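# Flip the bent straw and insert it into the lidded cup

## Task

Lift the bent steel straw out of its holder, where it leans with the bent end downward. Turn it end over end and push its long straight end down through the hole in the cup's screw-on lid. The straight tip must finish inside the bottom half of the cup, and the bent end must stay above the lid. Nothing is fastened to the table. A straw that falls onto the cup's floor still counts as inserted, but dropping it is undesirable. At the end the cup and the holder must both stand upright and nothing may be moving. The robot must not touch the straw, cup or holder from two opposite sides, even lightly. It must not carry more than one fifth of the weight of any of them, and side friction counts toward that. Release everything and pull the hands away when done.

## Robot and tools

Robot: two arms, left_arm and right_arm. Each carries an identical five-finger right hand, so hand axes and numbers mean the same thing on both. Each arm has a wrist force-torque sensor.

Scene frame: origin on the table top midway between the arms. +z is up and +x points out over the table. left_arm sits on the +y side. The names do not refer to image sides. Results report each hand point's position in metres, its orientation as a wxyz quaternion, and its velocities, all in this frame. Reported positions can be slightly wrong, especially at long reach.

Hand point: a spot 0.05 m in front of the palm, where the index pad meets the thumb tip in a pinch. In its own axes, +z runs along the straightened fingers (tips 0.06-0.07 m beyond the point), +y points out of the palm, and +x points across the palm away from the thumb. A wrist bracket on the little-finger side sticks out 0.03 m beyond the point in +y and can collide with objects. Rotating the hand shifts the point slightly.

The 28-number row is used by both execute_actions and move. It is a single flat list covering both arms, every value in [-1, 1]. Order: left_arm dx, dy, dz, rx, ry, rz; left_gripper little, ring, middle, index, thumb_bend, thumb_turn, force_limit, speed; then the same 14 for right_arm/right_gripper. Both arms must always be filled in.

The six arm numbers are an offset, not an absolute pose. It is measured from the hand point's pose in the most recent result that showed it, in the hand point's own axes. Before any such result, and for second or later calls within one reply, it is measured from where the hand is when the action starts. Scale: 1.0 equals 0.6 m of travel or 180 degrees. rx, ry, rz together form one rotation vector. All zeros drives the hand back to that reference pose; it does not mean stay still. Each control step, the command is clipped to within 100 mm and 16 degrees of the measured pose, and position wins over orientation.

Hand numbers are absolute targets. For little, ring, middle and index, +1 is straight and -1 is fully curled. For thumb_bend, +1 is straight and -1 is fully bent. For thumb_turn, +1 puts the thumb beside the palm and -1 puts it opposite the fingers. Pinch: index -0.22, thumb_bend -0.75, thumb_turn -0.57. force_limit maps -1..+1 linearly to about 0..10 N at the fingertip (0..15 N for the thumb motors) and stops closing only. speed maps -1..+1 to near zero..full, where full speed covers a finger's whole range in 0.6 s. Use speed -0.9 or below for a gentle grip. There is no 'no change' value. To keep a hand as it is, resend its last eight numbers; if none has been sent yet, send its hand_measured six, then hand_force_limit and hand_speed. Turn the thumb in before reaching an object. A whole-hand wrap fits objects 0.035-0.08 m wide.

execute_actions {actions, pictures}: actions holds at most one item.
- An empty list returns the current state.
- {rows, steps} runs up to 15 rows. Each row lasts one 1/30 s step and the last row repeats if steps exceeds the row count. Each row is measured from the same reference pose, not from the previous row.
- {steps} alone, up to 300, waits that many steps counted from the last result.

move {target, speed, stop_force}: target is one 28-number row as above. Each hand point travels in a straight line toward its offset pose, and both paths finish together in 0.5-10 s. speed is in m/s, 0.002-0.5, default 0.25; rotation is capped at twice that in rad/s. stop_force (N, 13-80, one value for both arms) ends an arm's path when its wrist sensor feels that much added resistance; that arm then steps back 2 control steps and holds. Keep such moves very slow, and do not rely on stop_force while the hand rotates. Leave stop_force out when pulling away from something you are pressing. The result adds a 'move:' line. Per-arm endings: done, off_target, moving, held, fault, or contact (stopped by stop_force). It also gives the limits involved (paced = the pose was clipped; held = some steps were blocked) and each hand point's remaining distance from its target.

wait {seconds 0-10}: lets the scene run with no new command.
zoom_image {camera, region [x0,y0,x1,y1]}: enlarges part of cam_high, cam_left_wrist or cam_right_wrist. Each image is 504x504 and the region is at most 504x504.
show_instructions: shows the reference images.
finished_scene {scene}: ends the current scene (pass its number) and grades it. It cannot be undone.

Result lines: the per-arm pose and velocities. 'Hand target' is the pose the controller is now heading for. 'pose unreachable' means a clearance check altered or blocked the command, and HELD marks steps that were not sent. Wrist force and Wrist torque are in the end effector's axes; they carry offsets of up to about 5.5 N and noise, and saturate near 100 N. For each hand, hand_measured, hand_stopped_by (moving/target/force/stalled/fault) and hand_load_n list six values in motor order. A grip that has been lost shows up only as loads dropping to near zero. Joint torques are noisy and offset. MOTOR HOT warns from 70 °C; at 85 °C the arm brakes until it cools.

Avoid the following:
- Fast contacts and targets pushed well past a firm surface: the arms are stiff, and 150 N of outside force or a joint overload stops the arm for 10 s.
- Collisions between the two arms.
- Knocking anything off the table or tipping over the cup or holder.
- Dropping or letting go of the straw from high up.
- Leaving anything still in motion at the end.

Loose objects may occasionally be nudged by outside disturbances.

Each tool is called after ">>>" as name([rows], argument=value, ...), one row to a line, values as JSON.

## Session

>>> execute_actions(actions=[])

Scene clock: 0.00 s of 5600.00 s.
left_arm: end_effector_position=(-0.0588, +1.2203, +0.5546) hand_measured=(+1.000, +1.000, +1.000, +1.000, +1.000, +1.000) hand_load_n=(+0.0, +0.0, +0.0, +0.0, +0.0, +0.0) hand_stopped_by=(target, target, target, target, target, target) hand_force_limit=0.00 hand_speed=-0.80 end_effector_quat_wxyz=(+0.025, +0.693, -0.719, +0.045) end_effector_velocity=(-0.000, -0.000, +0.000) end_effector_angular_velocity=(-0.001, +0.000, +0.000) | right_arm: end_effector_position=(+0.0014, -0.9663, +0.6357) hand_measured=(+1.000, +1.000, +1.000, +1.000, +1.000, +1.000) hand_load_n=(+0.0, +0.0, +0.0, +0.0, +0.0, +0.0) hand_stopped_by=(target, target, target, target, target, target) hand_force_limit=0.00 hand_speed=-0.80 end_effector_quat_wxyz=(-0.008, +0.692, +0.721, -0.024) end_effector_velocity=(-0.000, +0.000, -0.000) end_effector_angular_velocity=(+0.000, +0.000, -0.000)
Joint positions: left_arm=[ 1.31  -1.476  1.433  1.696  1.632 -1.913] | right_arm=[-1.845 -1.629  1.424  1.739  1.606 -1.945]
Joint velocities: left_arm=[ 0.     0.    -0.     0.001  0.    -0.   ] | right_arm=[-0.    -0.001  0.001 -0.     0.     0.   ]
Joint torques (N m, as the arm reports them, + toward a larger angle): no reading
Motor temperatures (°C, as the motors report them): left_arm=[24 23 25 26 28 30] | right_arm=[20 23 24 32 31 28]
Wrist force (N, on the end effector, along its own x y z axes, offset not removed): no reading
Wrist torque (N m, same axes, about the end effector's origin, offset not removed): no reading
Hand target (left_arm): -0.059, +1.220, +0.555; +0.025, +0.693, -0.719, +0.045
Hand target (right_arm): +0.001, -0.966, +0.636; -0.008, +0.692, +0.721, -0.024
camera_calibration (this result's frames):
cam_left_wrist: T_world_to_cam=[[-0.984993, 0.158262, -0.0688651, -0.207596], [0.113016, 0.892971, 0.435694, -1.3219], [0.130449, 0.421373, -0.897456, 0.123029], [0, 0, 0, 1]] pos_world=[-0.071134, 1.16143, 0.672061]
cam_right_wrist: T_world_to_cam=[[0.992675, -0.110753, -0.0482753, -0.0754273], [-0.0627228, -0.813934, 0.577561, -1.1537], [-0.103259, -0.570302, -0.814919, 0.0955127], [0, 0, 0, 1]] pos_world=[0.0123739, -0.89292, 0.740527]

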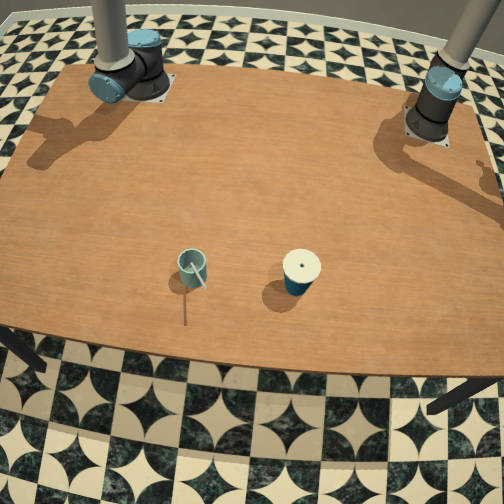

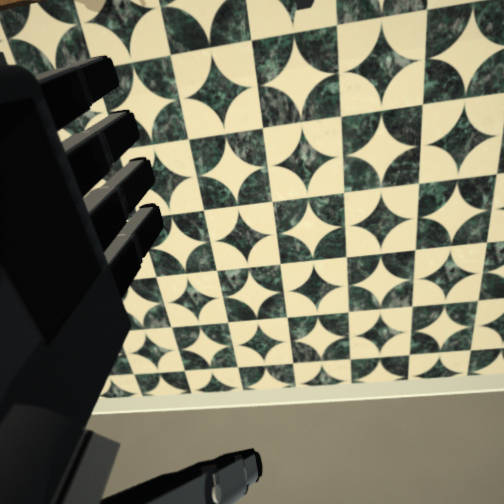

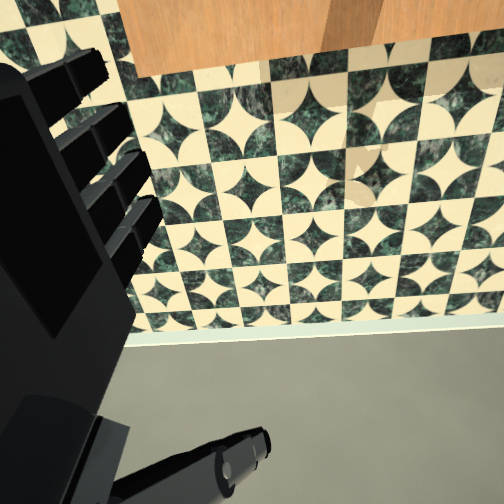

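>>> zoom_image(camera="cam_high", region=[160, 230, 340, 340])

Region (160, 230, 340, 340) of cam_high's 504x504 image, scaled by 2.800, with more detail than that image has.

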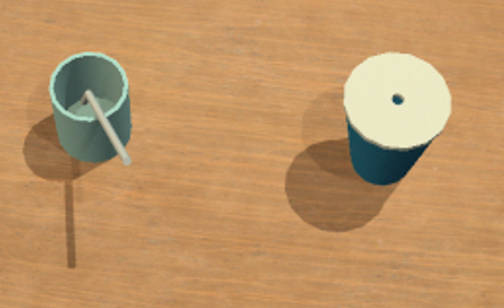

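>>> move(target=[0.667,-0.917,0.167,0,0,0,1,1,1,1,1,1,0,-0.8, 0.583,0.833,0.167,0,0,0,1,1,1,1,-0.51,-0.57,0.5,0], speed=0.4)

>>> move(target=[0.6,-0.518,0.378,0,0,0.97,1,1,1,1,1,1,0,-0.8, 0.773,0.485,0.487,-0.187,0.133,0.318,1,1,1,1,-0.51,-0.57,0.5,0], speed=0.45)

Scene clock: 22.63 s of 5600.00 s.
left_arm: end_effector_position=(+0.4781, +0.7943, +0.5097) hand_measured=(+1.000, +1.000, +1.000, +1.000, +1.000, +1.000) hand_load_n=(+0.0, +0.0, +0.0, +0.0, +0.0, +0.0) hand_stopped_by=(target, target, target, target, target, target) hand_force_limit=0.00 hand_speed=-0.80 end_effector_quat_wxyz=(+0.025, +0.693, -0.719, +0.043) end_effector_velocity=(+0.002, -0.001, +0.000) end_effector_angular_velocity=(-0.000, -0.001, +0.000) | right_arm: end_effector_position=(+0.4801, -0.6003, +0.5043) hand_measured=(+1.000, +1.000, +1.000, +1.000, -0.510, -0.570) hand_load_n=(+0.0, +0.0, +0.0, +0.0, +0.0, +0.0) hand_stopped_by=(target, target, target, target, target, target) hand_force_limit=0.50 hand_speed=0.00 end_effector_quat_wxyz=(-0.008, +0.692, +0.721, -0.025) end_effector_velocity=(+0.001, +0.000, +0.000) end_effector_angular_velocity=(-0.002, +0.001, -0.002)
Joint positions: left_arm=[ 0.009 -1.41   1.412  1.534  1.665 -3.219] | right_arm=[-0.425 -1.514  1.553  1.561  1.614 -0.525]
Joint velocities: left_arm=[-0.002  0.002 -0.004  0.     0.    -0.002] | right_arm=[ 0.004  0.002 -0.003  0.     0.002  0.006]
Joint torques (N m, as the arm reports them, + toward a larger angle): left_arm=[-16.24 -35.02 -48.83   6.54  -3.11  -2.39] | right_arm=[  4.54 -32.52 -45.49   8.65   2.74   2.76]
Motor temperatures (°C, as the motors report them): left_arm=[24 23 25 26 28 30] | right_arm=[20 23 24 32 31 28]
Wrist force (N, on the end effector, along its own x y z axes, offset not removed): left_arm=[5.0 -2.3 -2.4] | right_arm=[-2.8 -3.2 3.0]
Wrist torque (N m, same axes, about the end effector's origin, offset not removed): left_arm=[-0.48 -0.79 0.02] | right_arm=[-0.74 0.56 -0.25]
Hand target (left_arm): +0.478, +0.794, +0.510; +0.025, +0.693, -0.719, +0.043
Hand target (right_arm): +0.480, -0.600, +0.504; -0.008, +0.692, +0.721, -0.025
Off the commanded pose (left_arm): 0.002 m, 0 deg.
Off the commanded pose (right_arm): 0.002 m, 0 deg.
After step 90, 17.13 s passed at rest.
move: done
camera_calibration (this result's frames):
cam_left_wrist: T_world_to_cam=[[-0.98509, 0.158462, -0.0669822, 0.384514], [0.113767, 0.892092, 0.437298, -0.983114], [0.129049, 0.423158, -0.896819, 0.19115], [0, 0, 0, 1]] pos_world=[0.465959, 0.735211, 0.627096]
cam_right_wrist: T_world_to_cam=[[0.992635, -0.110644, -0.0493281, -0.515816], [-0.0619815, -0.813724, 0.577937, -0.750326], [-0.104085, -0.570623, -0.814589, 0.246679], [0, 0, 0, 1]] pos_world=[0.491186, -0.526869, 0.609139]

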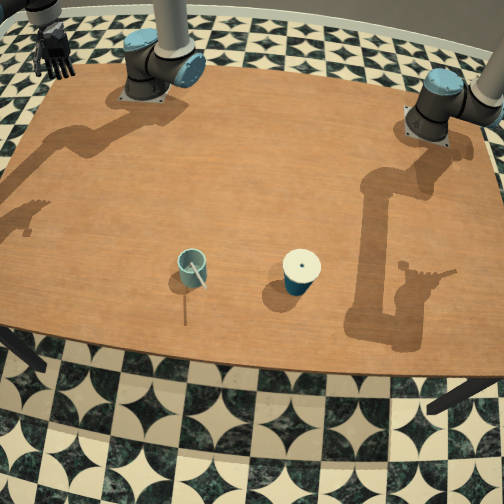

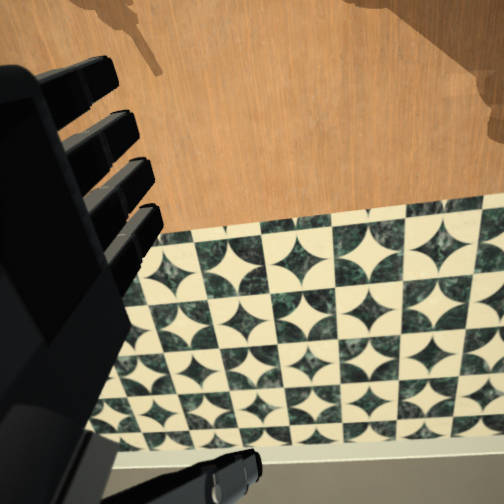

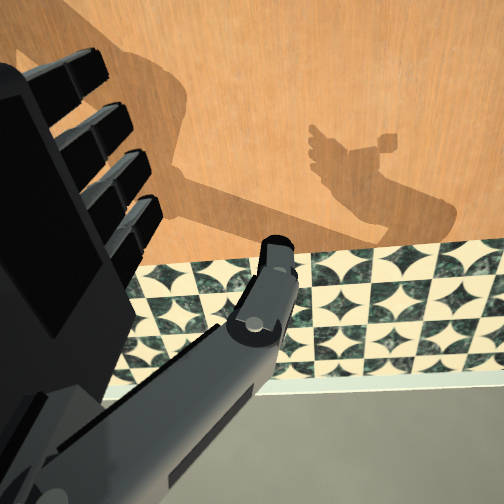

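Scene clock: 26.67 s of 5600.00 s.
left_arm: end_effector_position=(+0.7810, +0.4038, +0.3276) hand_measured=(+1.000, +1.000, +1.000, +1.000, +1.000, +1.000) hand_load_n=(+0.0, +0.0, +0.0, +0.0, +0.0, +0.0) hand_stopped_by=(target, target, target, target, target, target) hand_force_limit=0.00 hand_speed=-0.80 end_effector_quat_wxyz=(+0.042, +0.685, +0.727, -0.027) end_effector_velocity=(+0.001, -0.002, +0.000) end_effector_angular_velocity=(-0.001, -0.001, -0.015) | right_arm: end_effector_position=(+0.7384, -0.1337, +0.1887) hand_measured=(+1.000, +1.000, +1.000, +1.000, -0.510, -0.570) hand_load_n=(+0.0, +0.0, +0.0, +0.0, +0.0, +0.0) hand_stopped_by=(target, target, target, target, target, target) hand_force_limit=0.50 hand_speed=0.00 end_effector_quat_wxyz=(+0.055, +0.910, +0.270, +0.310) end_effector_velocity=(+0.002, +0.002, -0.002) end_effector_angular_velocity=(+0.000, -0.002, -0.004)
Joint positions: left_arm=[-0.39  -1.026  1.214  1.314  1.643 -0.572] | right_arm=[ 0.39  -1.016  1.425  0.532  1.7    1.283]
Joint velocities: left_arm=[ 0.001  0.004 -0.007  0.003  0.001  0.015] | right_arm=[ 0.002  0.005 -0.005 -0.001  0.004  0.005]
Joint torques (N m, as the arm reports them, + toward a larger angle): left_arm=[ 19.02 -62.97 -48.77   6.74   2.42   2.32] | right_arm=[  7.52 -71.65 -45.26  -1.8    2.61   2.73]
Motor temperatures (°C, as the motors report them): left_arm=[24 23 25 26 28 30] | right_arm=[20 23 24 32 31 28]
Wrist force (N, on the end effector, along its own x y z axes, offset not removed): left_arm=[1.3 -3.6 3.6] | right_arm=[-4.4 -0.7 -2.0]
Wrist torque (N m, same axes, about the end effector's origin, offset not removed): left_arm=[-0.88 -0.28 -0.19] | right_arm=[0.00 0.77 -0.21]
Hand target (left_arm): +0.781, +0.404, +0.328; +0.042, +0.686, +0.726, -0.027
Hand target (right_arm): +0.739, -0.133, +0.188; +0.055, +0.910, +0.270, +0.310
Off the commanded pose (left_arm): 0.001 m, 0 deg.
Off the commanded pose (right_arm): 0.001 m, 0 deg.
move: done
camera_calibration (this result's frames):
cam_left_wrist: T_world_to_cam=[[0.997611, -0.0689776, 0.00376327, -0.747159], [-0.057566, -0.799982, 0.597256, 0.175122], [-0.0381867, -0.596046, -0.802042, 0.665144], [0, 0, 0, 1]] pos_world=[0.780855, 0.485014, 0.431692]
cam_right_wrist: T_world_to_cam=[[0.355971, -0.917234, 0.178791, -0.416936], [-0.930039, -0.366394, -0.0279828, 0.642889], [0.0911747, -0.156321, -0.983489, 0.225784], [0, 0, 0, 1]] pos_world=[0.725743, -0.111582, 0.31459]

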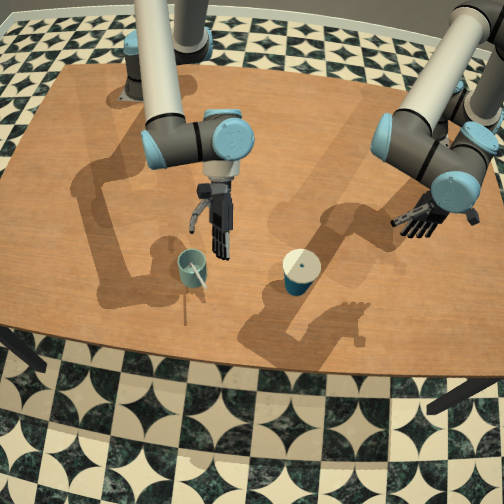

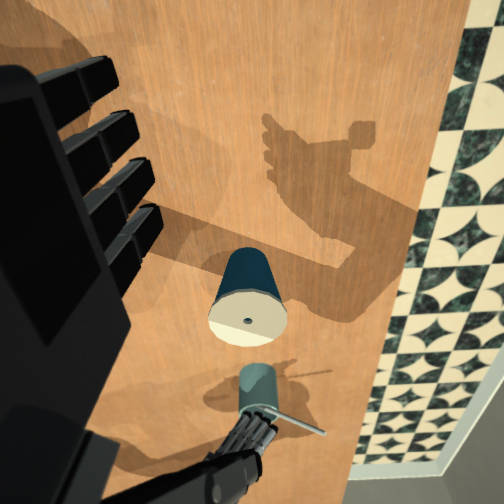

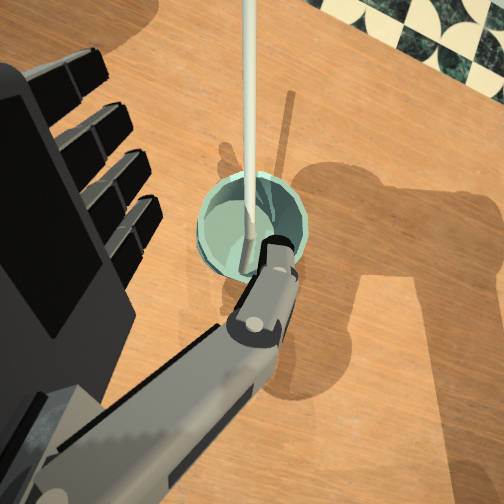

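>>> move(target=[0,0,0,0,0,0,1,1,1,1,1,1,0,-0.8, 0.008,-0.025,0.157,0,0,0,1,1,1,1,-0.51,-0.57,0.5,0], speed=0.12)

>>> zoom_image(camera="cam_left_wrist", region=[210, 350, 360, 500])

Scene clock: 33.27 s of 5600.00 s.
left_arm: end_effector_position=(+0.7810, +0.4039, +0.3276) hand_measured=(+1.000, +1.000, +1.000, +1.000, +1.000, +1.000) hand_load_n=(+0.0, +0.0, +0.0, +0.0, +0.0, +0.0) hand_stopped_by=(target, target, target, target, target, target) hand_force_limit=0.00 hand_speed=-0.80 end_effector_quat_wxyz=(+0.042, +0.685, +0.727, -0.027) end_effector_velocity=(+0.000, -0.001, -0.000) end_effector_angular_velocity=(+0.000, -0.001, -0.001) | right_arm: end_effector_position=(+0.7906, -0.1121, +0.1120) hand_measured=(+1.000, +1.000, +1.000, +1.000, -0.510, -0.570) hand_load_n=(+0.0, +0.0, +0.0, +0.0, +0.0, +0.0) hand_stopped_by=(target, target, target, target, target, target) hand_force_limit=0.50 hand_speed=0.00 end_effector_quat_wxyz=(+0.055, +0.910, +0.270, +0.310) end_effector_velocity=(+0.001, +0.001, -0.001) end_effector_angular_velocity=(+0.001, -0.001, -0.000)
Joint positions: left_arm=[-0.39  -1.025  1.214  1.314  1.643 -0.572] | right_arm=[ 0.394 -0.876  1.336  0.482  1.703  1.286]
Joint velocities: left_arm=[-0.001  0.     0.    -0.001 -0.001 -0.   ] | right_arm=[ 0.     0.003 -0.003 -0.001 -0.     0.   ]
Joint torques (N m, as the arm reports them, + toward a larger angle): left_arm=[-14.83 -96.36 -29.48   0.89  -3.34  -2.35] | right_arm=[  8.21 -80.55 -42.56  -1.68   2.88   2.82]
Motor temperatures (°C, as the motors report them): left_arm=[24 23 25 26 28 30] | right_arm=[20 23 24 32 31 28]
Wrist force (N, on the end effector, along its own x y z axes, offset not removed): left_arm=[3.7 -3.8 1.2] | right_arm=[-3.0 2.0 -0.2]
Wrist torque (N m, same axes, about the end effector's origin, offset not removed): left_arm=[-0.85 -0.53 -0.10] | right_arm=[0.36 0.46 -0.24]
Hand target (left_arm): +0.781, +0.404, +0.328; +0.042, +0.685, +0.727, -0.027
Hand target (right_arm): +0.791, -0.112, +0.112; +0.055, +0.910, +0.270, +0.310
Off the commanded pose (left_arm): 0.000 m, 0 deg.
Off the commanded pose (right_arm): 0.000 m, 0 deg.
After step 90, 2.27 s passed at rest.
move: done
camera_calibration (this result's frames):
cam_left_wrist: T_world_to_cam=[[0.997612, -0.0689618, 0.00376124, -0.747171], [-0.0575522, -0.799983, 0.597256, 0.175126], [-0.038179, -0.596046, -0.802042, 0.665147], [0, 0, 0, 1]] pos_world=[0.78086, 0.48503, 0.431691]
cam_right_wrist: T_world_to_cam=[[0.355971, -0.917234, 0.178793, -0.402032], [-0.930036, -0.366399, -0.0280109, 0.697223], [0.0912022, -0.156313, -0.983488, 0.149032], [0, 0, 0, 1]] pos_world=[0.777962, -0.0900001, 0.237981]

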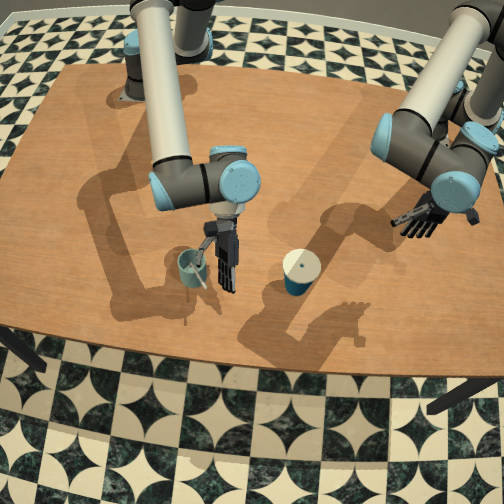

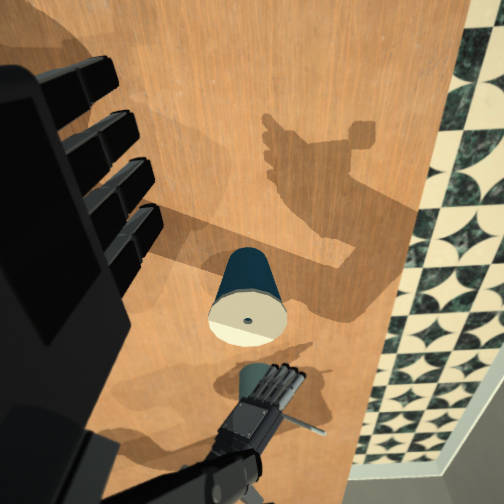

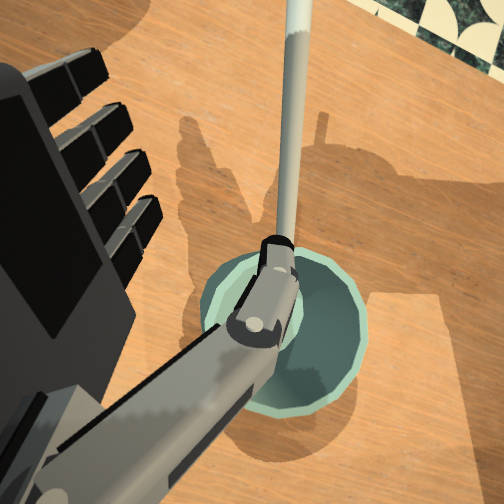

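Region (210, 350, 360, 500) of cam_left_wrist's 504x504 image, scaled by 3.360, with more detail than that image has.

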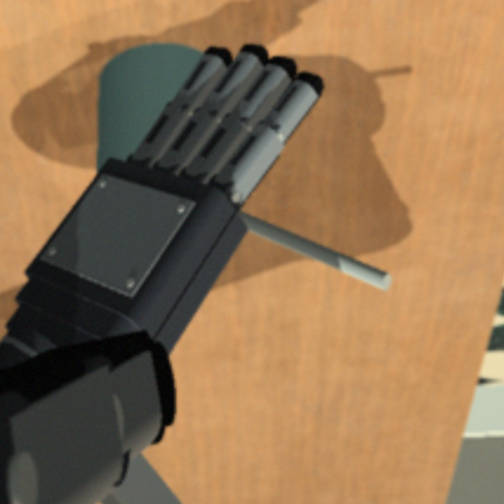

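>>> move(target=[0,0,0,0,0,0,1,1,1,1,1,1,0,-0.8, 0,0.009,0.004,0,0,0,1,1,1,0.2,-0.51,-0.57,0.5,-0.3], speed=0.02)

>>> move(target=[0,0,0,0,0,0,1,1,1,1,1,1,0,-0.8, 0,0,0,0,0,0,1,1,1,-0.45,-0.51,-0.57,0.5,-0.85], speed=0.02)

Scene clock: 36.47 s of 5600.00 s.
left_arm: end_effector_position=(+0.7810, +0.4038, +0.3276) hand_measured=(+1.000, +1.000, +1.000, +1.000, +1.000, +1.000) hand_load_n=(+0.0, +0.0, +0.0, +0.0, +0.0, +0.0) hand_stopped_by=(target, target, target, target, target, target) hand_force_limit=0.00 hand_speed=-0.80 end_effector_quat_wxyz=(+0.042, +0.685, +0.727, -0.027) end_effector_velocity=(+0.000, +0.001, +0.001) end_effector_angular_velocity=(-0.000, -0.001, +0.001) | right_arm: end_effector_position=(+0.7945, -0.1165, +0.1116) hand_measured=(+1.000, +1.000, +1.000, +0.200, -0.510, -0.570) hand_load_n=(+0.0, +0.0, +0.0, +0.0, +0.0, +0.0) hand_stopped_by=(target, target, target, target, target, target) hand_force_limit=0.50 hand_speed=-0.30 end_effector_quat_wxyz=(+0.055, +0.910, +0.270, +0.310) end_effector_velocity=(+0.001, -0.001, +0.002) end_effector_angular_velocity=(+0.000, -0.002, -0.001)
Joint positions: left_arm=[-0.39  -1.026  1.214  1.314  1.643 -0.572] | right_arm=[ 0.388 -0.874  1.334  0.481  1.699  1.281]
Joint velocities: left_arm=[ 0.001 -0.001 -0.     0.    -0.001 -0.   ] | right_arm=[-0.001 -0.001 -0.002  0.001  0.001 -0.   ]
Joint torques (N m, as the arm reports them, + toward a larger angle): left_arm=[ -6.53 -94.8  -30.11   0.85  -2.97  -2.29] | right_arm=[-14.53 -81.32 -44.21  -1.64  -2.74  -3.56]
Motor temperatures (°C, as the motors report them): left_arm=[24 23 25 26 28 30] | right_arm=[20 23 24 32 31 28]
Wrist force (N, on the end effector, along its own x y z axes, offset not removed): left_arm=[2.1 0.2 -0.3] | right_arm=[-3.0 -2.6 -1.6]
Wrist torque (N m, same axes, about the end effector's origin, offset not removed): left_arm=[-0.05 -0.27 -0.02] | right_arm=[-0.28 0.65 -0.19]
Hand target (left_arm): +0.781, +0.404, +0.328; +0.042, +0.685, +0.727, -0.027
Hand target (right_arm): +0.794, -0.117, +0.112; +0.055, +0.910, +0.270, +0.310
Off the commanded pose (left_arm): 0.000 m, 0 deg.
Off the commanded pose (right_arm): 0.000 m, 0 deg.
move: done
camera_calibration (this result's frames):
cam_left_wrist: T_world_to_cam=[[0.997611, -0.0689778, 0.00376344, -0.747159], [-0.0575662, -0.799982, 0.597256, 0.175123], [-0.0381867, -0.596046, -0.802042, 0.665144], [0, 0, 0, 1]] pos_world=[0.780855, 0.485014, 0.431692]
cam_right_wrist: T_world_to_cam=[[0.35597, -0.917235, 0.178788, -0.407352], [-0.930036, -0.366399, -0.0280161, 0.699202], [0.091205, -0.156306, -0.983489, 0.147519], [0, 0, 0, 1]] pos_world=[0.781834, -0.0943923, 0.237502]

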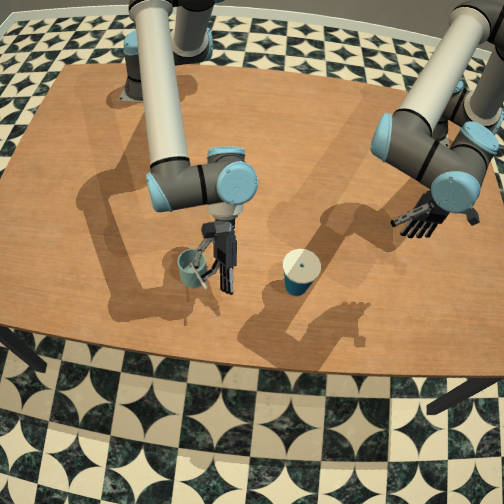

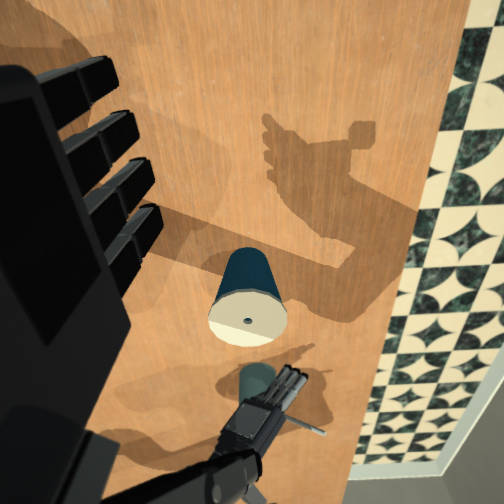

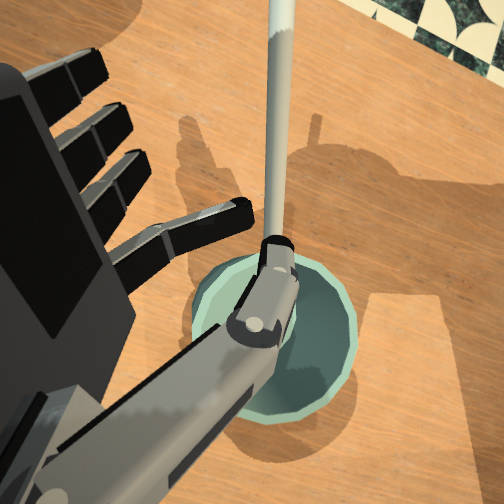

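Scene clock: 38.60 s of 5600.00 s.
left_arm: end_effector_position=(+0.7810, +0.4038, +0.3276) hand_measured=(+1.000, +1.000, +1.000, +1.000, +1.000, +1.000) hand_load_n=(+0.0, +0.0, +0.0, +0.0, +0.0, +0.0) hand_stopped_by=(target, target, target, target, target, target) hand_force_limit=0.00 hand_speed=-0.80 end_effector_quat_wxyz=(+0.042, +0.685, +0.727, -0.027) end_effector_velocity=(-0.000, +0.001, +0.000) end_effector_angular_velocity=(-0.000, -0.000, +0.001) | right_arm: end_effector_position=(+0.7945, -0.1165, +0.1116) hand_measured=(+1.000, +1.000, +1.000, -0.262, -0.510, -0.570) hand_load_n=(+0.0, +0.0, +0.0, +8.5, +1.0, -0.5) hand_stopped_by=(target, target, target, force, target, target) hand_force_limit=0.50 hand_speed=-0.85 end_effector_quat_wxyz=(+0.055, +0.910, +0.270, +0.310) end_effector_velocity=(-0.001, +0.000, -0.003) end_effector_angular_velocity=(-0.001, +0.004, +0.001)
Joint positions: left_arm=[-0.39  -1.026  1.214  1.314  1.643 -0.572] | right_arm=[ 0.388 -0.874  1.334  0.481  1.699  1.281]
Joint velocities: left_arm=[ 0.001 -0.001  0.     0.     0.     0.   ] | right_arm=[ 0.     0.002  0.002  0.001 -0.001 -0.001]
Joint torques (N m, as the arm reports them, + toward a larger angle): left_arm=[ -6.19 -94.05 -29.68   1.07  -3.14  -1.93] | right_arm=[ -0.32 -82.73 -41.44  -1.53  -1.86  -1.62]
Motor temperatures (°C, as the motors report them): left_arm=[24 23 25 26 28 30] | right_arm=[20 23 24 32 31 28]
Wrist force (N, on the end effector, along its own x y z axes, offset not removed): left_arm=[2.8 -4.2 -4.3] | right_arm=[-6.9 -3.4 -1.5]
Wrist torque (N m, same axes, about the end effector's origin, offset not removed): left_arm=[-0.67 -0.50 -0.15] | right_arm=[-0.37 1.20 -0.67]
Hand target (left_arm): +0.781, +0.404, +0.328; +0.042, +0.685, +0.727, -0.027
Hand target (right_arm): +0.794, -0.116, +0.112; +0.055, +0.910, +0.270, +0.310
Off the commanded pose (left_arm): 0.000 m, 0 deg.
Off the commanded pose (right_arm): 0.000 m, 0 deg.
move: done
camera_calibration (this result's frames):
cam_left_wrist: T_world_to_cam=[[0.997611, -0.0689776, 0.00376343, -0.747159], [-0.0575661, -0.799982, 0.597256, 0.175122], [-0.0381866, -0.596046, -0.802042, 0.665144], [0, 0, 0, 1]] pos_world=[0.780855, 0.485014, 0.431692]
cam_right_wrist: T_world_to_cam=[[0.35597, -0.917235, 0.178788, -0.40736], [-0.930036, -0.366399, -0.0280162, 0.699205], [0.091205, -0.156306, -0.983489, 0.147517], [0, 0, 0, 1]] pos_world=[0.781839, -0.0943989, 0.237502]

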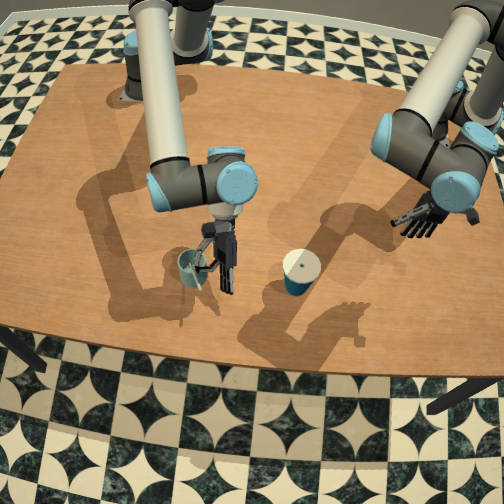

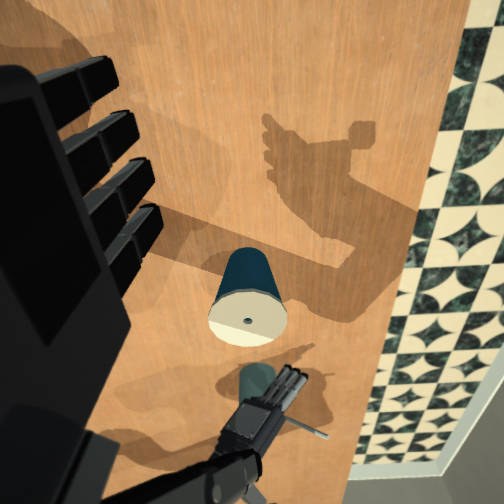

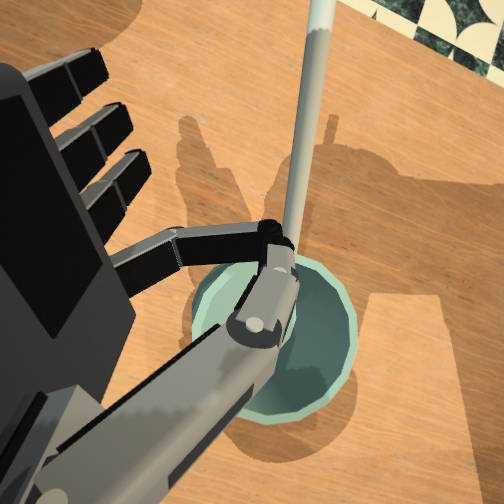

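>>> execute_actions([
  {"rows":[[0,0,0,0,0,0,1,1,1,1,1,1,0,-0.8,0,0,0,0,0,0,1,1,1,0.3,-0.51,-0.57,0.5,0]],"steps":15},
])

Scene clock: 46.83 s of 5600.00 s.
left_arm: end_effector_position=(+0.7810, +0.4038, +0.3276) hand_measured=(+1.000, +1.000, +1.000, +1.000, +1.000, +1.000) hand_load_n=(+0.0, +0.0, +0.0, +0.0, +0.0, +0.0) hand_stopped_by=(target, target, target, target, target, target) hand_force_limit=0.00 hand_speed=-0.80 end_effector_quat_wxyz=(+0.042, +0.685, +0.727, -0.027) end_effector_velocity=(-0.000, -0.000, -0.000) end_effector_angular_velocity=(+0.000, +0.001, -0.000) | right_arm: end_effector_position=(+0.7945, -0.1165, +0.1116) hand_measured=(+1.000, +1.000, +1.000, +0.300, -0.510, -0.570) hand_load_n=(+0.0, +0.0, +0.0, +0.0, +0.0, +0.0) hand_stopped_by=(target, target, target, moving, target, target) hand_force_limit=0.50 hand_speed=0.00 end_effector_quat_wxyz=(+0.055, +0.910, +0.270, +0.310) end_effector_velocity=(+0.001, +0.000, +0.003) end_effector_angular_velocity=(+0.001, -0.003, +0.000)
Joint positions: left_arm=[-0.39  -1.026  1.214  1.314  1.643 -0.572] | right_arm=[ 0.388 -0.874  1.334  0.481  1.699  1.281]
Joint velocities: left_arm=[-0.     0.    -0.     0.001  0.     0.   ] | right_arm=[ 0.    -0.002 -0.001  0.     0.     0.   ]
Joint torques (N m, as the arm reports them, + toward a larger angle): left_arm=[ -7.89 -95.21 -29.63   1.13  -3.33  -2.1 ] | right_arm=[  3.94 -84.75 -37.16  -1.53  -0.75   1.77]
Motor temperatures (°C, as the motors report them): left_arm=[24 23 25 26 28 30] | right_arm=[20 23 24 32 31 28]
Wrist force (N, on the end effector, along its own x y z axes, offset not removed): left_arm=[-3.2 -1.0 0.0] | right_arm=[-2.3 -0.3 -1.2]
Wrist torque (N m, same axes, about the end effector's origin, offset not removed): left_arm=[-0.61 0.18 -0.37] | right_arm=[0.04 0.43 -0.07]
Hand target (left_arm): +0.781, +0.404, +0.328; +0.042, +0.685, +0.727, -0.027
Hand target (right_arm): +0.794, -0.117, +0.112; +0.055, +0.910, +0.270, +0.310
Off the commanded pose (left_arm): 0.000 m, 0 deg.
Off the commanded pose (right_arm): 0.000 m, 0 deg.
Steps of this call (steps 1 to 90: nothing new was sent; then 4.73 s passed at rest; steps 91 to 105: all 15 steps of this action). Readings (end_effector_position | what the end effector reports):
91: left_arm (+0.7810, +0.4038, +0.3276) | right_arm (+0.7945, -0.1165, +0.1116) | left_arm hand_measured=(+1.000, +1.000, +1.000, +1.000, +1.000, +1.000) hand_load_n=(+0.0, +0.0, +0.0, +0.0, +0.0, +0.0) hand_stopped_by=(target, target, target, target, target, target) hand_force_limit=0.00 hand_speed=-0.80 | right_arm hand_measured=(+1.000, +1.000, +1.000, -0.262, -0.510, -0.570) hand_load_n=(+0.0, +0.0, +0.0, +8.5, +1.0, -0.5) hand_stopped_by=(target, target, target, moving, target, target) hand_force_limit=0.50 hand_speed=0.00
92: left_arm (+0.7810, +0.4038, +0.3276) | right_arm (+0.7945, -0.1165, +0.1116) | left_arm hand_measured=(+1.000, +1.000, +1.000, +1.000, +1.000, +1.000) hand_load_n=(+0.0, +0.0, +0.0, +0.0, +0.0, +0.0) hand_stopped_by=(target, target, target, target, target, target) hand_force_limit=0.00 hand_speed=-0.80 | right_arm hand_measured=(+1.000, +1.000, +1.000, -0.262, -0.510, -0.570) hand_load_n=(+0.0, +0.0, +0.0, +8.5, +1.0, -0.5) hand_stopped_by=(target, target, target, moving, target, target) hand_force_limit=0.50 hand_speed=0.00
94: left_arm (+0.7810, +0.4038, +0.3276) | right_arm (+0.7945, -0.1165, +0.1116) | left_arm hand_measured=(+1.000, +1.000, +1.000, +1.000, +1.000, +1.000) hand_load_n=(+0.0, +0.0, +0.0, +0.0, +0.0, +0.0) hand_stopped_by=(target, target, target, target, target, target) hand_force_limit=0.00 hand_speed=-0.80 | right_arm hand_measured=(+1.000, +1.000, +1.000, -0.214, -0.510, -0.570) hand_load_n=(+0.0, +0.0, +0.0, +0.0, +0.0, +0.0) hand_stopped_by=(target, target, target, moving, target, target) hand_force_limit=0.50 hand_speed=0.00
98: left_arm (+0.7810, +0.4038, +0.3276) | right_arm (+0.7945, -0.1165, +0.1116) | left_arm hand_measured=(+1.000, +1.000, +1.000, +1.000, +1.000, +1.000) hand_load_n=(+0.0, +0.0, +0.0, +0.0, +0.0, +0.0) hand_stopped_by=(target, target, target, target, target, target) hand_force_limit=0.00 hand_speed=-0.80 | right_arm hand_measured=(+1.000, +1.000, +1.000, +0.008, -0.510, -0.570) hand_load_n=(+0.0, +0.0, +0.0, +0.0, +0.0, +0.0) hand_stopped_by=(target, target, target, moving, target, target) hand_force_limit=0.50 hand_speed=0.00
105: the state above
camera_calibration (this result's frames):
cam_left_wrist: T_world_to_cam=[[0.997611, -0.068978, 0.00376361, -0.747159], [-0.0575665, -0.799982, 0.597256, 0.175122], [-0.0381867, -0.596046, -0.802042, 0.665144], [0, 0, 0, 1]] pos_world=[0.780855, 0.485014, 0.431693]
cam_right_wrist: T_world_to_cam=[[0.355979, -0.917232, 0.178788, -0.407357], [-0.930032, -0.366408, -0.0280161, 0.699201], [0.0912065, -0.156305, -0.983489, 0.147518], [0, 0, 0, 1]] pos_world=[0.781835, -0.0943902, 0.237501]

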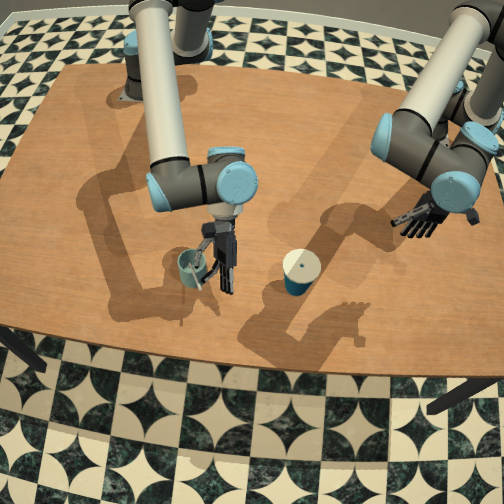

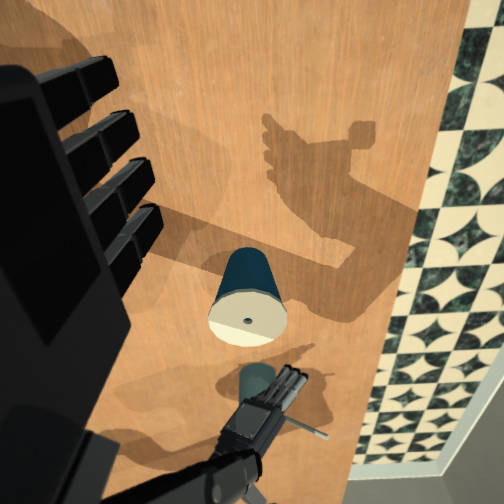

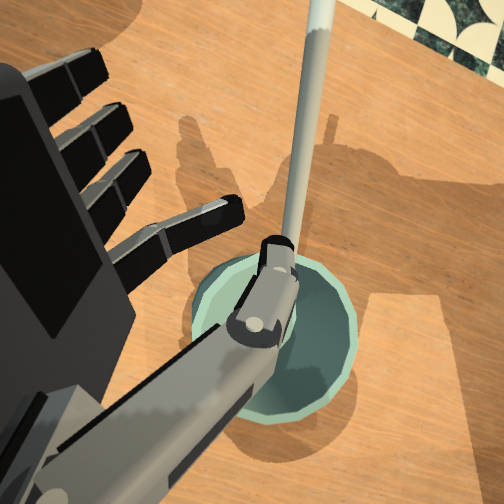

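>>> move(target=[0,0,0,0,0,0,1,1,1,1,1,1,0,-0.8,0,0.012,0.013,0,0,0,1,1,1,0.3,-0.51,-0.57,0.5,0], speed=0.015)

>>> zoom_image(camera="cam_high", region=[160,230,250,320])

Scene clock: 49.90 s of 5600.00 s.
left_arm: end_effector_position=(+0.7810, +0.4038, +0.3276) hand_measured=(+1.000, +1.000, +1.000, +1.000, +1.000, +1.000) hand_load_n=(+0.0, +0.0, +0.0, +0.0, +0.0, +0.0) hand_stopped_by=(target, target, target, target, target, target) hand_force_limit=0.00 hand_speed=-0.80 end_effector_quat_wxyz=(+0.042, +0.685, +0.727, -0.027) end_effector_velocity=(+0.000, +0.000, +0.002) end_effector_angular_velocity=(-0.001, -0.002, +0.000) | right_arm: end_effector_position=(+0.8022, -0.1219, +0.1074) hand_measured=(+1.000, +1.000, +1.000, +0.300, -0.510, -0.570) hand_load_n=(+0.0, +0.0, +0.0, +0.0, +0.0, +0.0) hand_stopped_by=(target, target, target, target, target, target) hand_force_limit=0.50 hand_speed=0.00 end_effector_quat_wxyz=(+0.055, +0.910, +0.270, +0.310) end_effector_velocity=(+0.002, -0.001, -0.002) end_effector_angular_velocity=(-0.000, +0.002, -0.000)
Joint positions: left_arm=[-0.39  -1.026  1.214  1.314  1.643 -0.572] | right_arm=[ 0.378 -0.865  1.326  0.479  1.693  1.273]
Joint velocities: left_arm=[ 0.    -0.002  0.    -0.001 -0.     0.   ] | right_arm=[-0.002  0.003 -0.002 -0.    -0.001 -0.002]
Joint torques (N m, as the arm reports them, + toward a larger angle): left_arm=[ -6.72 -96.06 -30.42   0.67  -3.27  -2.3 ] | right_arm=[-11.82 -79.89 -42.49  -1.77  -2.47  -3.53]
Motor temperatures (°C, as the motors report them): left_arm=[24 23 25 26 28 30] | right_arm=[20 23 24 32 31 28]
Wrist force (N, on the end effector, along its own x y z axes, offset not removed): left_arm=[-4.6 -1.7 -4.8] | right_arm=[-2.5 -4.0 1.2]
Wrist torque (N m, same axes, about the end effector's origin, offset not removed): left_arm=[-0.10 0.72 -0.47] | right_arm=[-0.77 0.56 -0.31]
Hand target (left_arm): +0.781, +0.404, +0.328; +0.042, +0.685, +0.727, -0.027
Hand target (right_arm): +0.802, -0.122, +0.107; +0.055, +0.910, +0.270, +0.310
Off the commanded pose (left_arm): 0.000 m, 0 deg.
Off the commanded pose (right_arm): 0.000 m, 0 deg.
move: done
camera_calibration (this result's frames):
cam_left_wrist: T_world_to_cam=[[0.997611, -0.0689776, 0.00376342, -0.747159], [-0.0575661, -0.799982, 0.597256, 0.175122], [-0.0381866, -0.596046, -0.802042, 0.665144], [0, 0, 0, 1]] pos_world=[0.780855, 0.485014, 0.431692]
cam_right_wrist: T_world_to_cam=[[0.355976, -0.917235, 0.178779, -0.414317], [-0.930034, -0.366404, -0.0280185, 0.704262], [0.091205, -0.156297, -0.98349, 0.141835], [0, 0, 0, 1]] pos_world=[0.789538, -0.0998127, 0.233297]

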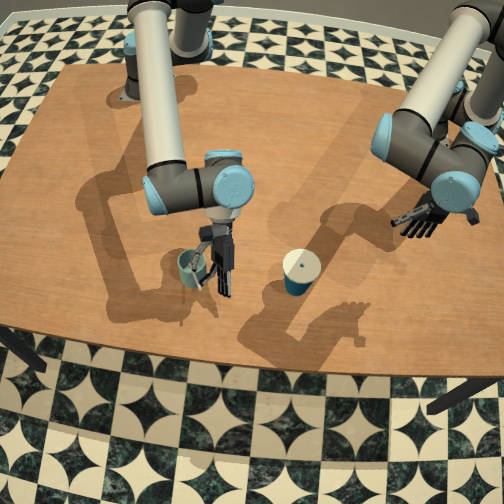

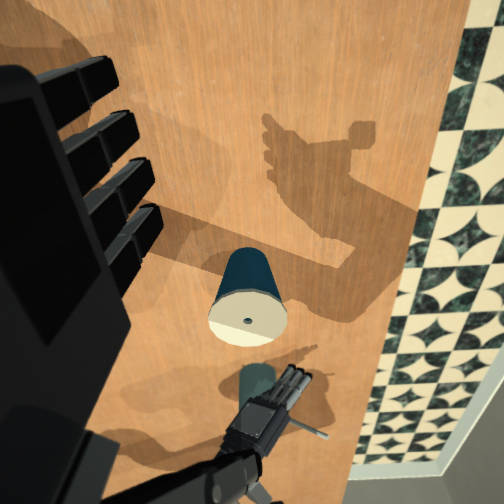

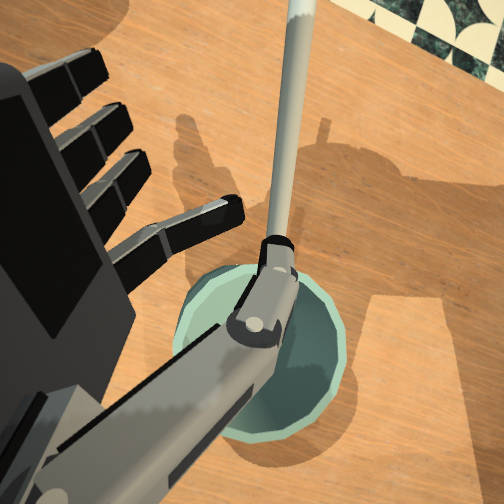

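Region (160, 230, 250, 320) of cam_high's 504x504 image, scaled by 5.600, with more detail than that image has.

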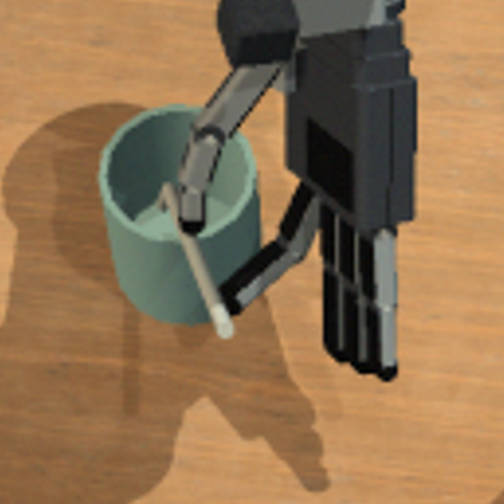

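Close slowly.

>>> move(target=[0,0,0,0,0,0,1,1,1,1,1,1,0,-0.8,0,0.003,0.004,0,0,0,1,1,1,-0.45,-0.51,-0.57,0.5,-0.88], speed=0.01)

Scene clock: 53.97 s of 5600.00 s.
left_arm: end_effector_position=(+0.7810, +0.4038, +0.3276) hand_measured=(+1.000, +1.000, +1.000, +1.000, +1.000, +1.000) hand_load_n=(+0.0, +0.0, +0.0, +0.0, +0.0, +0.0) hand_stopped_by=(target, target, target, target, target, target) hand_force_limit=0.00 hand_speed=-0.80 end_effector_quat_wxyz=(+0.042, +0.685, +0.727, -0.027) end_effector_velocity=(-0.000, -0.000, +0.000) end_effector_angular_velocity=(-0.000, -0.001, -0.001) | right_arm: end_effector_position=(+0.8044, -0.1233, +0.1059) hand_measured=(+1.000, +1.000, +1.000, -0.150, -0.508, -0.570) hand_load_n=(+0.0, +0.0, +0.0, +7.0, +3.5, -0.5) hand_stopped_by=(target, target, target, force, target, target) hand_force_limit=0.50 hand_speed=-0.88 end_effector_quat_wxyz=(+0.055, +0.910, +0.270, +0.310) end_effector_velocity=(-0.000, +0.000, +0.000) end_effector_angular_velocity=(+0.001, -0.000, -0.000)
Joint positions: left_arm=[-0.39  -1.026  1.214  1.314  1.643 -0.572] | right_arm=[ 0.376 -0.862  1.324  0.479  1.692  1.271]
Joint velocities: left_arm=[-0.001 -0.001  0.001 -0.001 -0.     0.   ] | right_arm=[ 0.    -0.     0.    -0.001 -0.     0.001]
Joint torques (N m, as the arm reports them, + toward a larger angle): left_arm=[ -8.18 -95.2  -30.46   1.14  -3.09  -2.02] | right_arm=[-13.04 -81.72 -44.2   -1.75  -2.55  -3.67]
Motor temperatures (°C, as the motors report them): left_arm=[24 23 25 26 28 30] | right_arm=[20 23 24 32 31 28]
Wrist force (N, on the end effector, along its own x y z axes, offset not removed): left_arm=[1.1 -4.7 -4.1] | right_arm=[1.4 -3.0 -0.9]
Wrist torque (N m, same axes, about the end effector's origin, offset not removed): left_arm=[-0.69 -0.15 -0.52] | right_arm=[-0.51 0.07 0.06]
Hand target (left_arm): +0.781, +0.404, +0.328; +0.042, +0.685, +0.727, -0.027
Hand target (right_arm): +0.804, -0.123, +0.106; +0.055, +0.910, +0.270, +0.310
Off the commanded pose (left_arm): 0.000 m, 0 deg.
Off the commanded pose (right_arm): 0.000 m, 0 deg.
move: done
camera_calibration (this result's frames):
cam_left_wrist: T_world_to_cam=[[0.997611, -0.0689776, 0.00376319, -0.747159], [-0.057566, -0.799982, 0.597256, 0.175122], [-0.0381868, -0.596046, -0.802042, 0.665144], [0, 0, 0, 1]] pos_world=[0.780855, 0.485014, 0.431692]
cam_right_wrist: T_world_to_cam=[[0.355976, -0.917235, 0.178775, -0.41611], [-0.930033, -0.366405, -0.0280204, 0.705815], [0.0912054, -0.156292, -0.983491, 0.139997], [0, 0, 0, 1]] pos_world=[0.791788, -0.101176, 0.231853]

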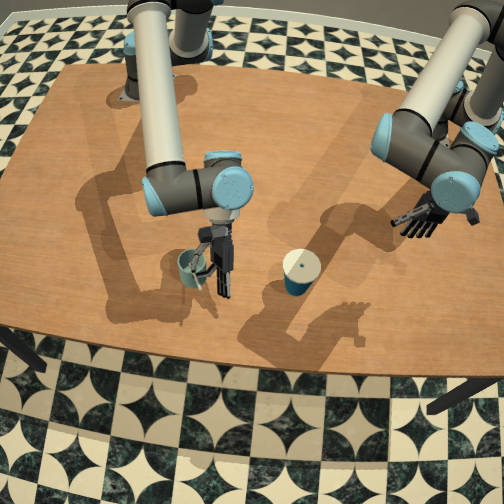

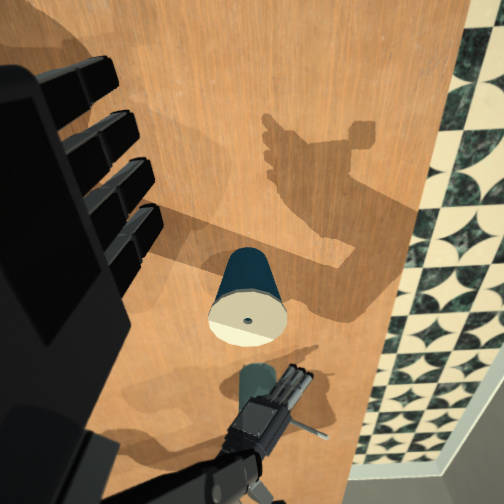

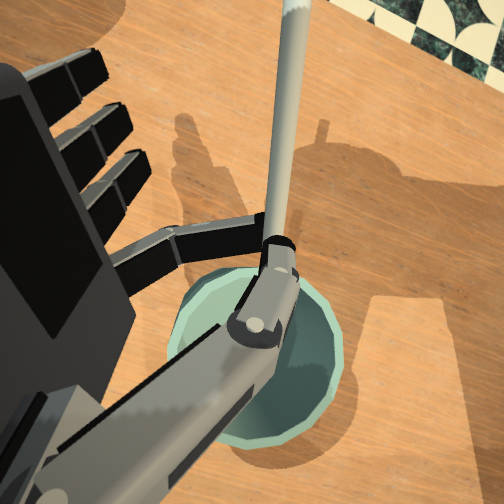

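Gripped. Lift 0.13.

>>> move(target=[0,0,0,0,0,0,1,1,1,1,1,1,0,-0.8,0.116,0.058,-0.174,0,0,0,1,1,1,-0.45,-0.51,-0.57,0.5,-0.88], speed=0.05)

>>> zoom_image(camera="cam_high", region=[150,200,260,310])

Scene clock: 58.93 s of 5600.00 s.
left_arm: end_effector_position=(+0.7810, +0.4038, +0.3276) hand_measured=(+1.000, +1.000, +1.000, +1.000, +1.000, +1.000) hand_load_n=(+0.0, +0.0, +0.0, +0.0, +0.0, +0.0) hand_stopped_by=(target, target, target, target, target, target) hand_force_limit=0.00 hand_speed=-0.80 end_effector_quat_wxyz=(+0.042, +0.685, +0.727, -0.027) end_effector_velocity=(-0.000, -0.000, -0.001) end_effector_angular_velocity=(-0.000, +0.001, -0.000) | right_arm: end_effector_position=(+0.8042, -0.1234, +0.2358) hand_measured=(+1.000, +1.000, +1.000, -0.150, -0.508, -0.570) hand_load_n=(+0.0, +0.0, +0.0, +7.0, +3.5, -0.5) hand_stopped_by=(target, target, target, force, target, target) hand_force_limit=0.50 hand_speed=-0.88 end_effector_quat_wxyz=(+0.055, +0.910, +0.270, +0.310) end_effector_velocity=(+0.000, -0.000, +0.002) end_effector_angular_velocity=(+0.000, +0.000, -0.001)
Joint positions: left_arm=[-0.39  -1.026  1.214  1.314  1.643 -0.572] | right_arm=[ 0.376 -0.942  1.217  0.665  1.692  1.271]
Joint velocities: left_arm=[-0.     0.001  0.    -0.     0.    -0.   ] | right_arm=[-0.    -0.    -0.003  0.004 -0.     0.   ]
Joint torques (N m, as the arm reports them, + toward a larger angle): left_arm=[ -6.67 -93.53 -29.7    0.84  -3.18  -1.85] | right_arm=[-12.07 -96.8  -46.68   6.37  -2.52  -2.87]
Motor temperatures (°C, as the motors report them): left_arm=[24 23 25 26 28 30] | right_arm=[20 23 24 32 31 28]
Wrist force (N, on the end effector, along its own x y z axes, offset not removed): left_arm=[-0.4 -3.6 2.0] | right_arm=[1.8 -1.2 0.3]
Wrist torque (N m, same axes, about the end effector's origin, offset not removed): left_arm=[-1.18 0.04 -0.34] | right_arm=[-0.25 -0.11 0.08]
Hand target (left_arm): +0.781, +0.404, +0.328; +0.042, +0.685, +0.727, -0.027
Hand target (right_arm): +0.804, -0.123, +0.236; +0.055, +0.910, +0.270, +0.310
Off the commanded pose (left_arm): 0.000 m, 0 deg.
Off the commanded pose (right_arm): 0.000 m, 0 deg.
move: done
camera_calibration (this result's frames):
cam_left_wrist: T_world_to_cam=[[0.997611, -0.0689775, 0.00376334, -0.747159], [-0.057566, -0.799982, 0.597256, 0.175122], [-0.0381866, -0.596046, -0.802042, 0.665144], [0, 0, 0, 1]] pos_world=[0.780855, 0.485014, 0.431693]
cam_right_wrist: T_world_to_cam=[[0.356001, -0.917223, 0.178788, -0.439407], [-0.930022, -0.366433, -0.0280332, 0.709208], [0.0912265, -0.156297, -0.983488, 0.267713], [0, 0, 0, 1]] pos_world=[0.791586, -0.101314, 0.361735]

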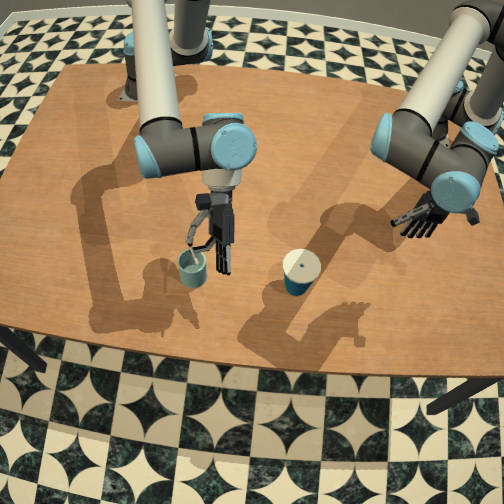

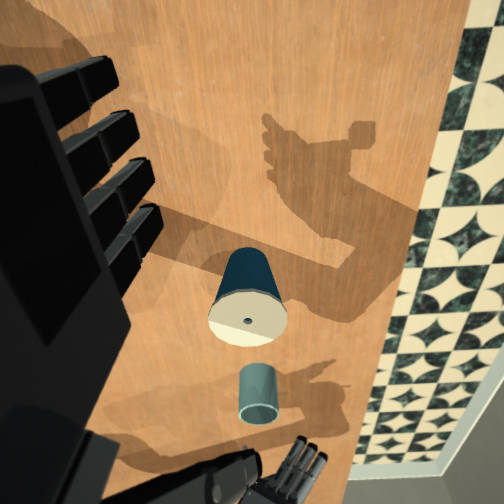

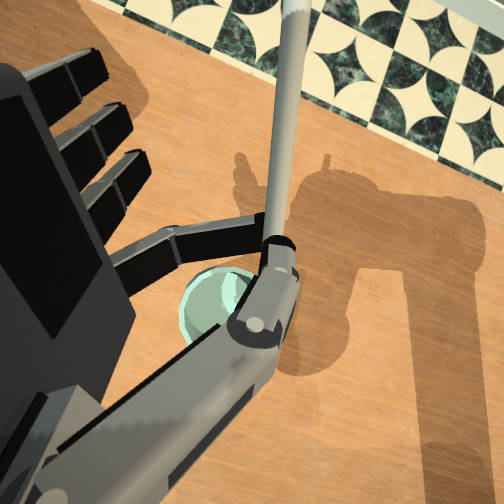

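Region (150, 200, 260, 310) of cam_high's 504x504 image, scaled by 4.582, with more detail than that image has.

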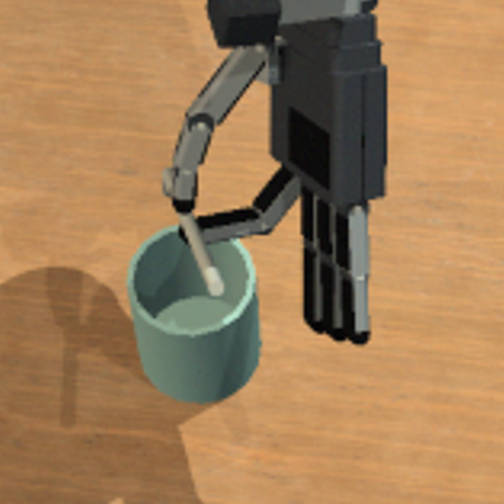

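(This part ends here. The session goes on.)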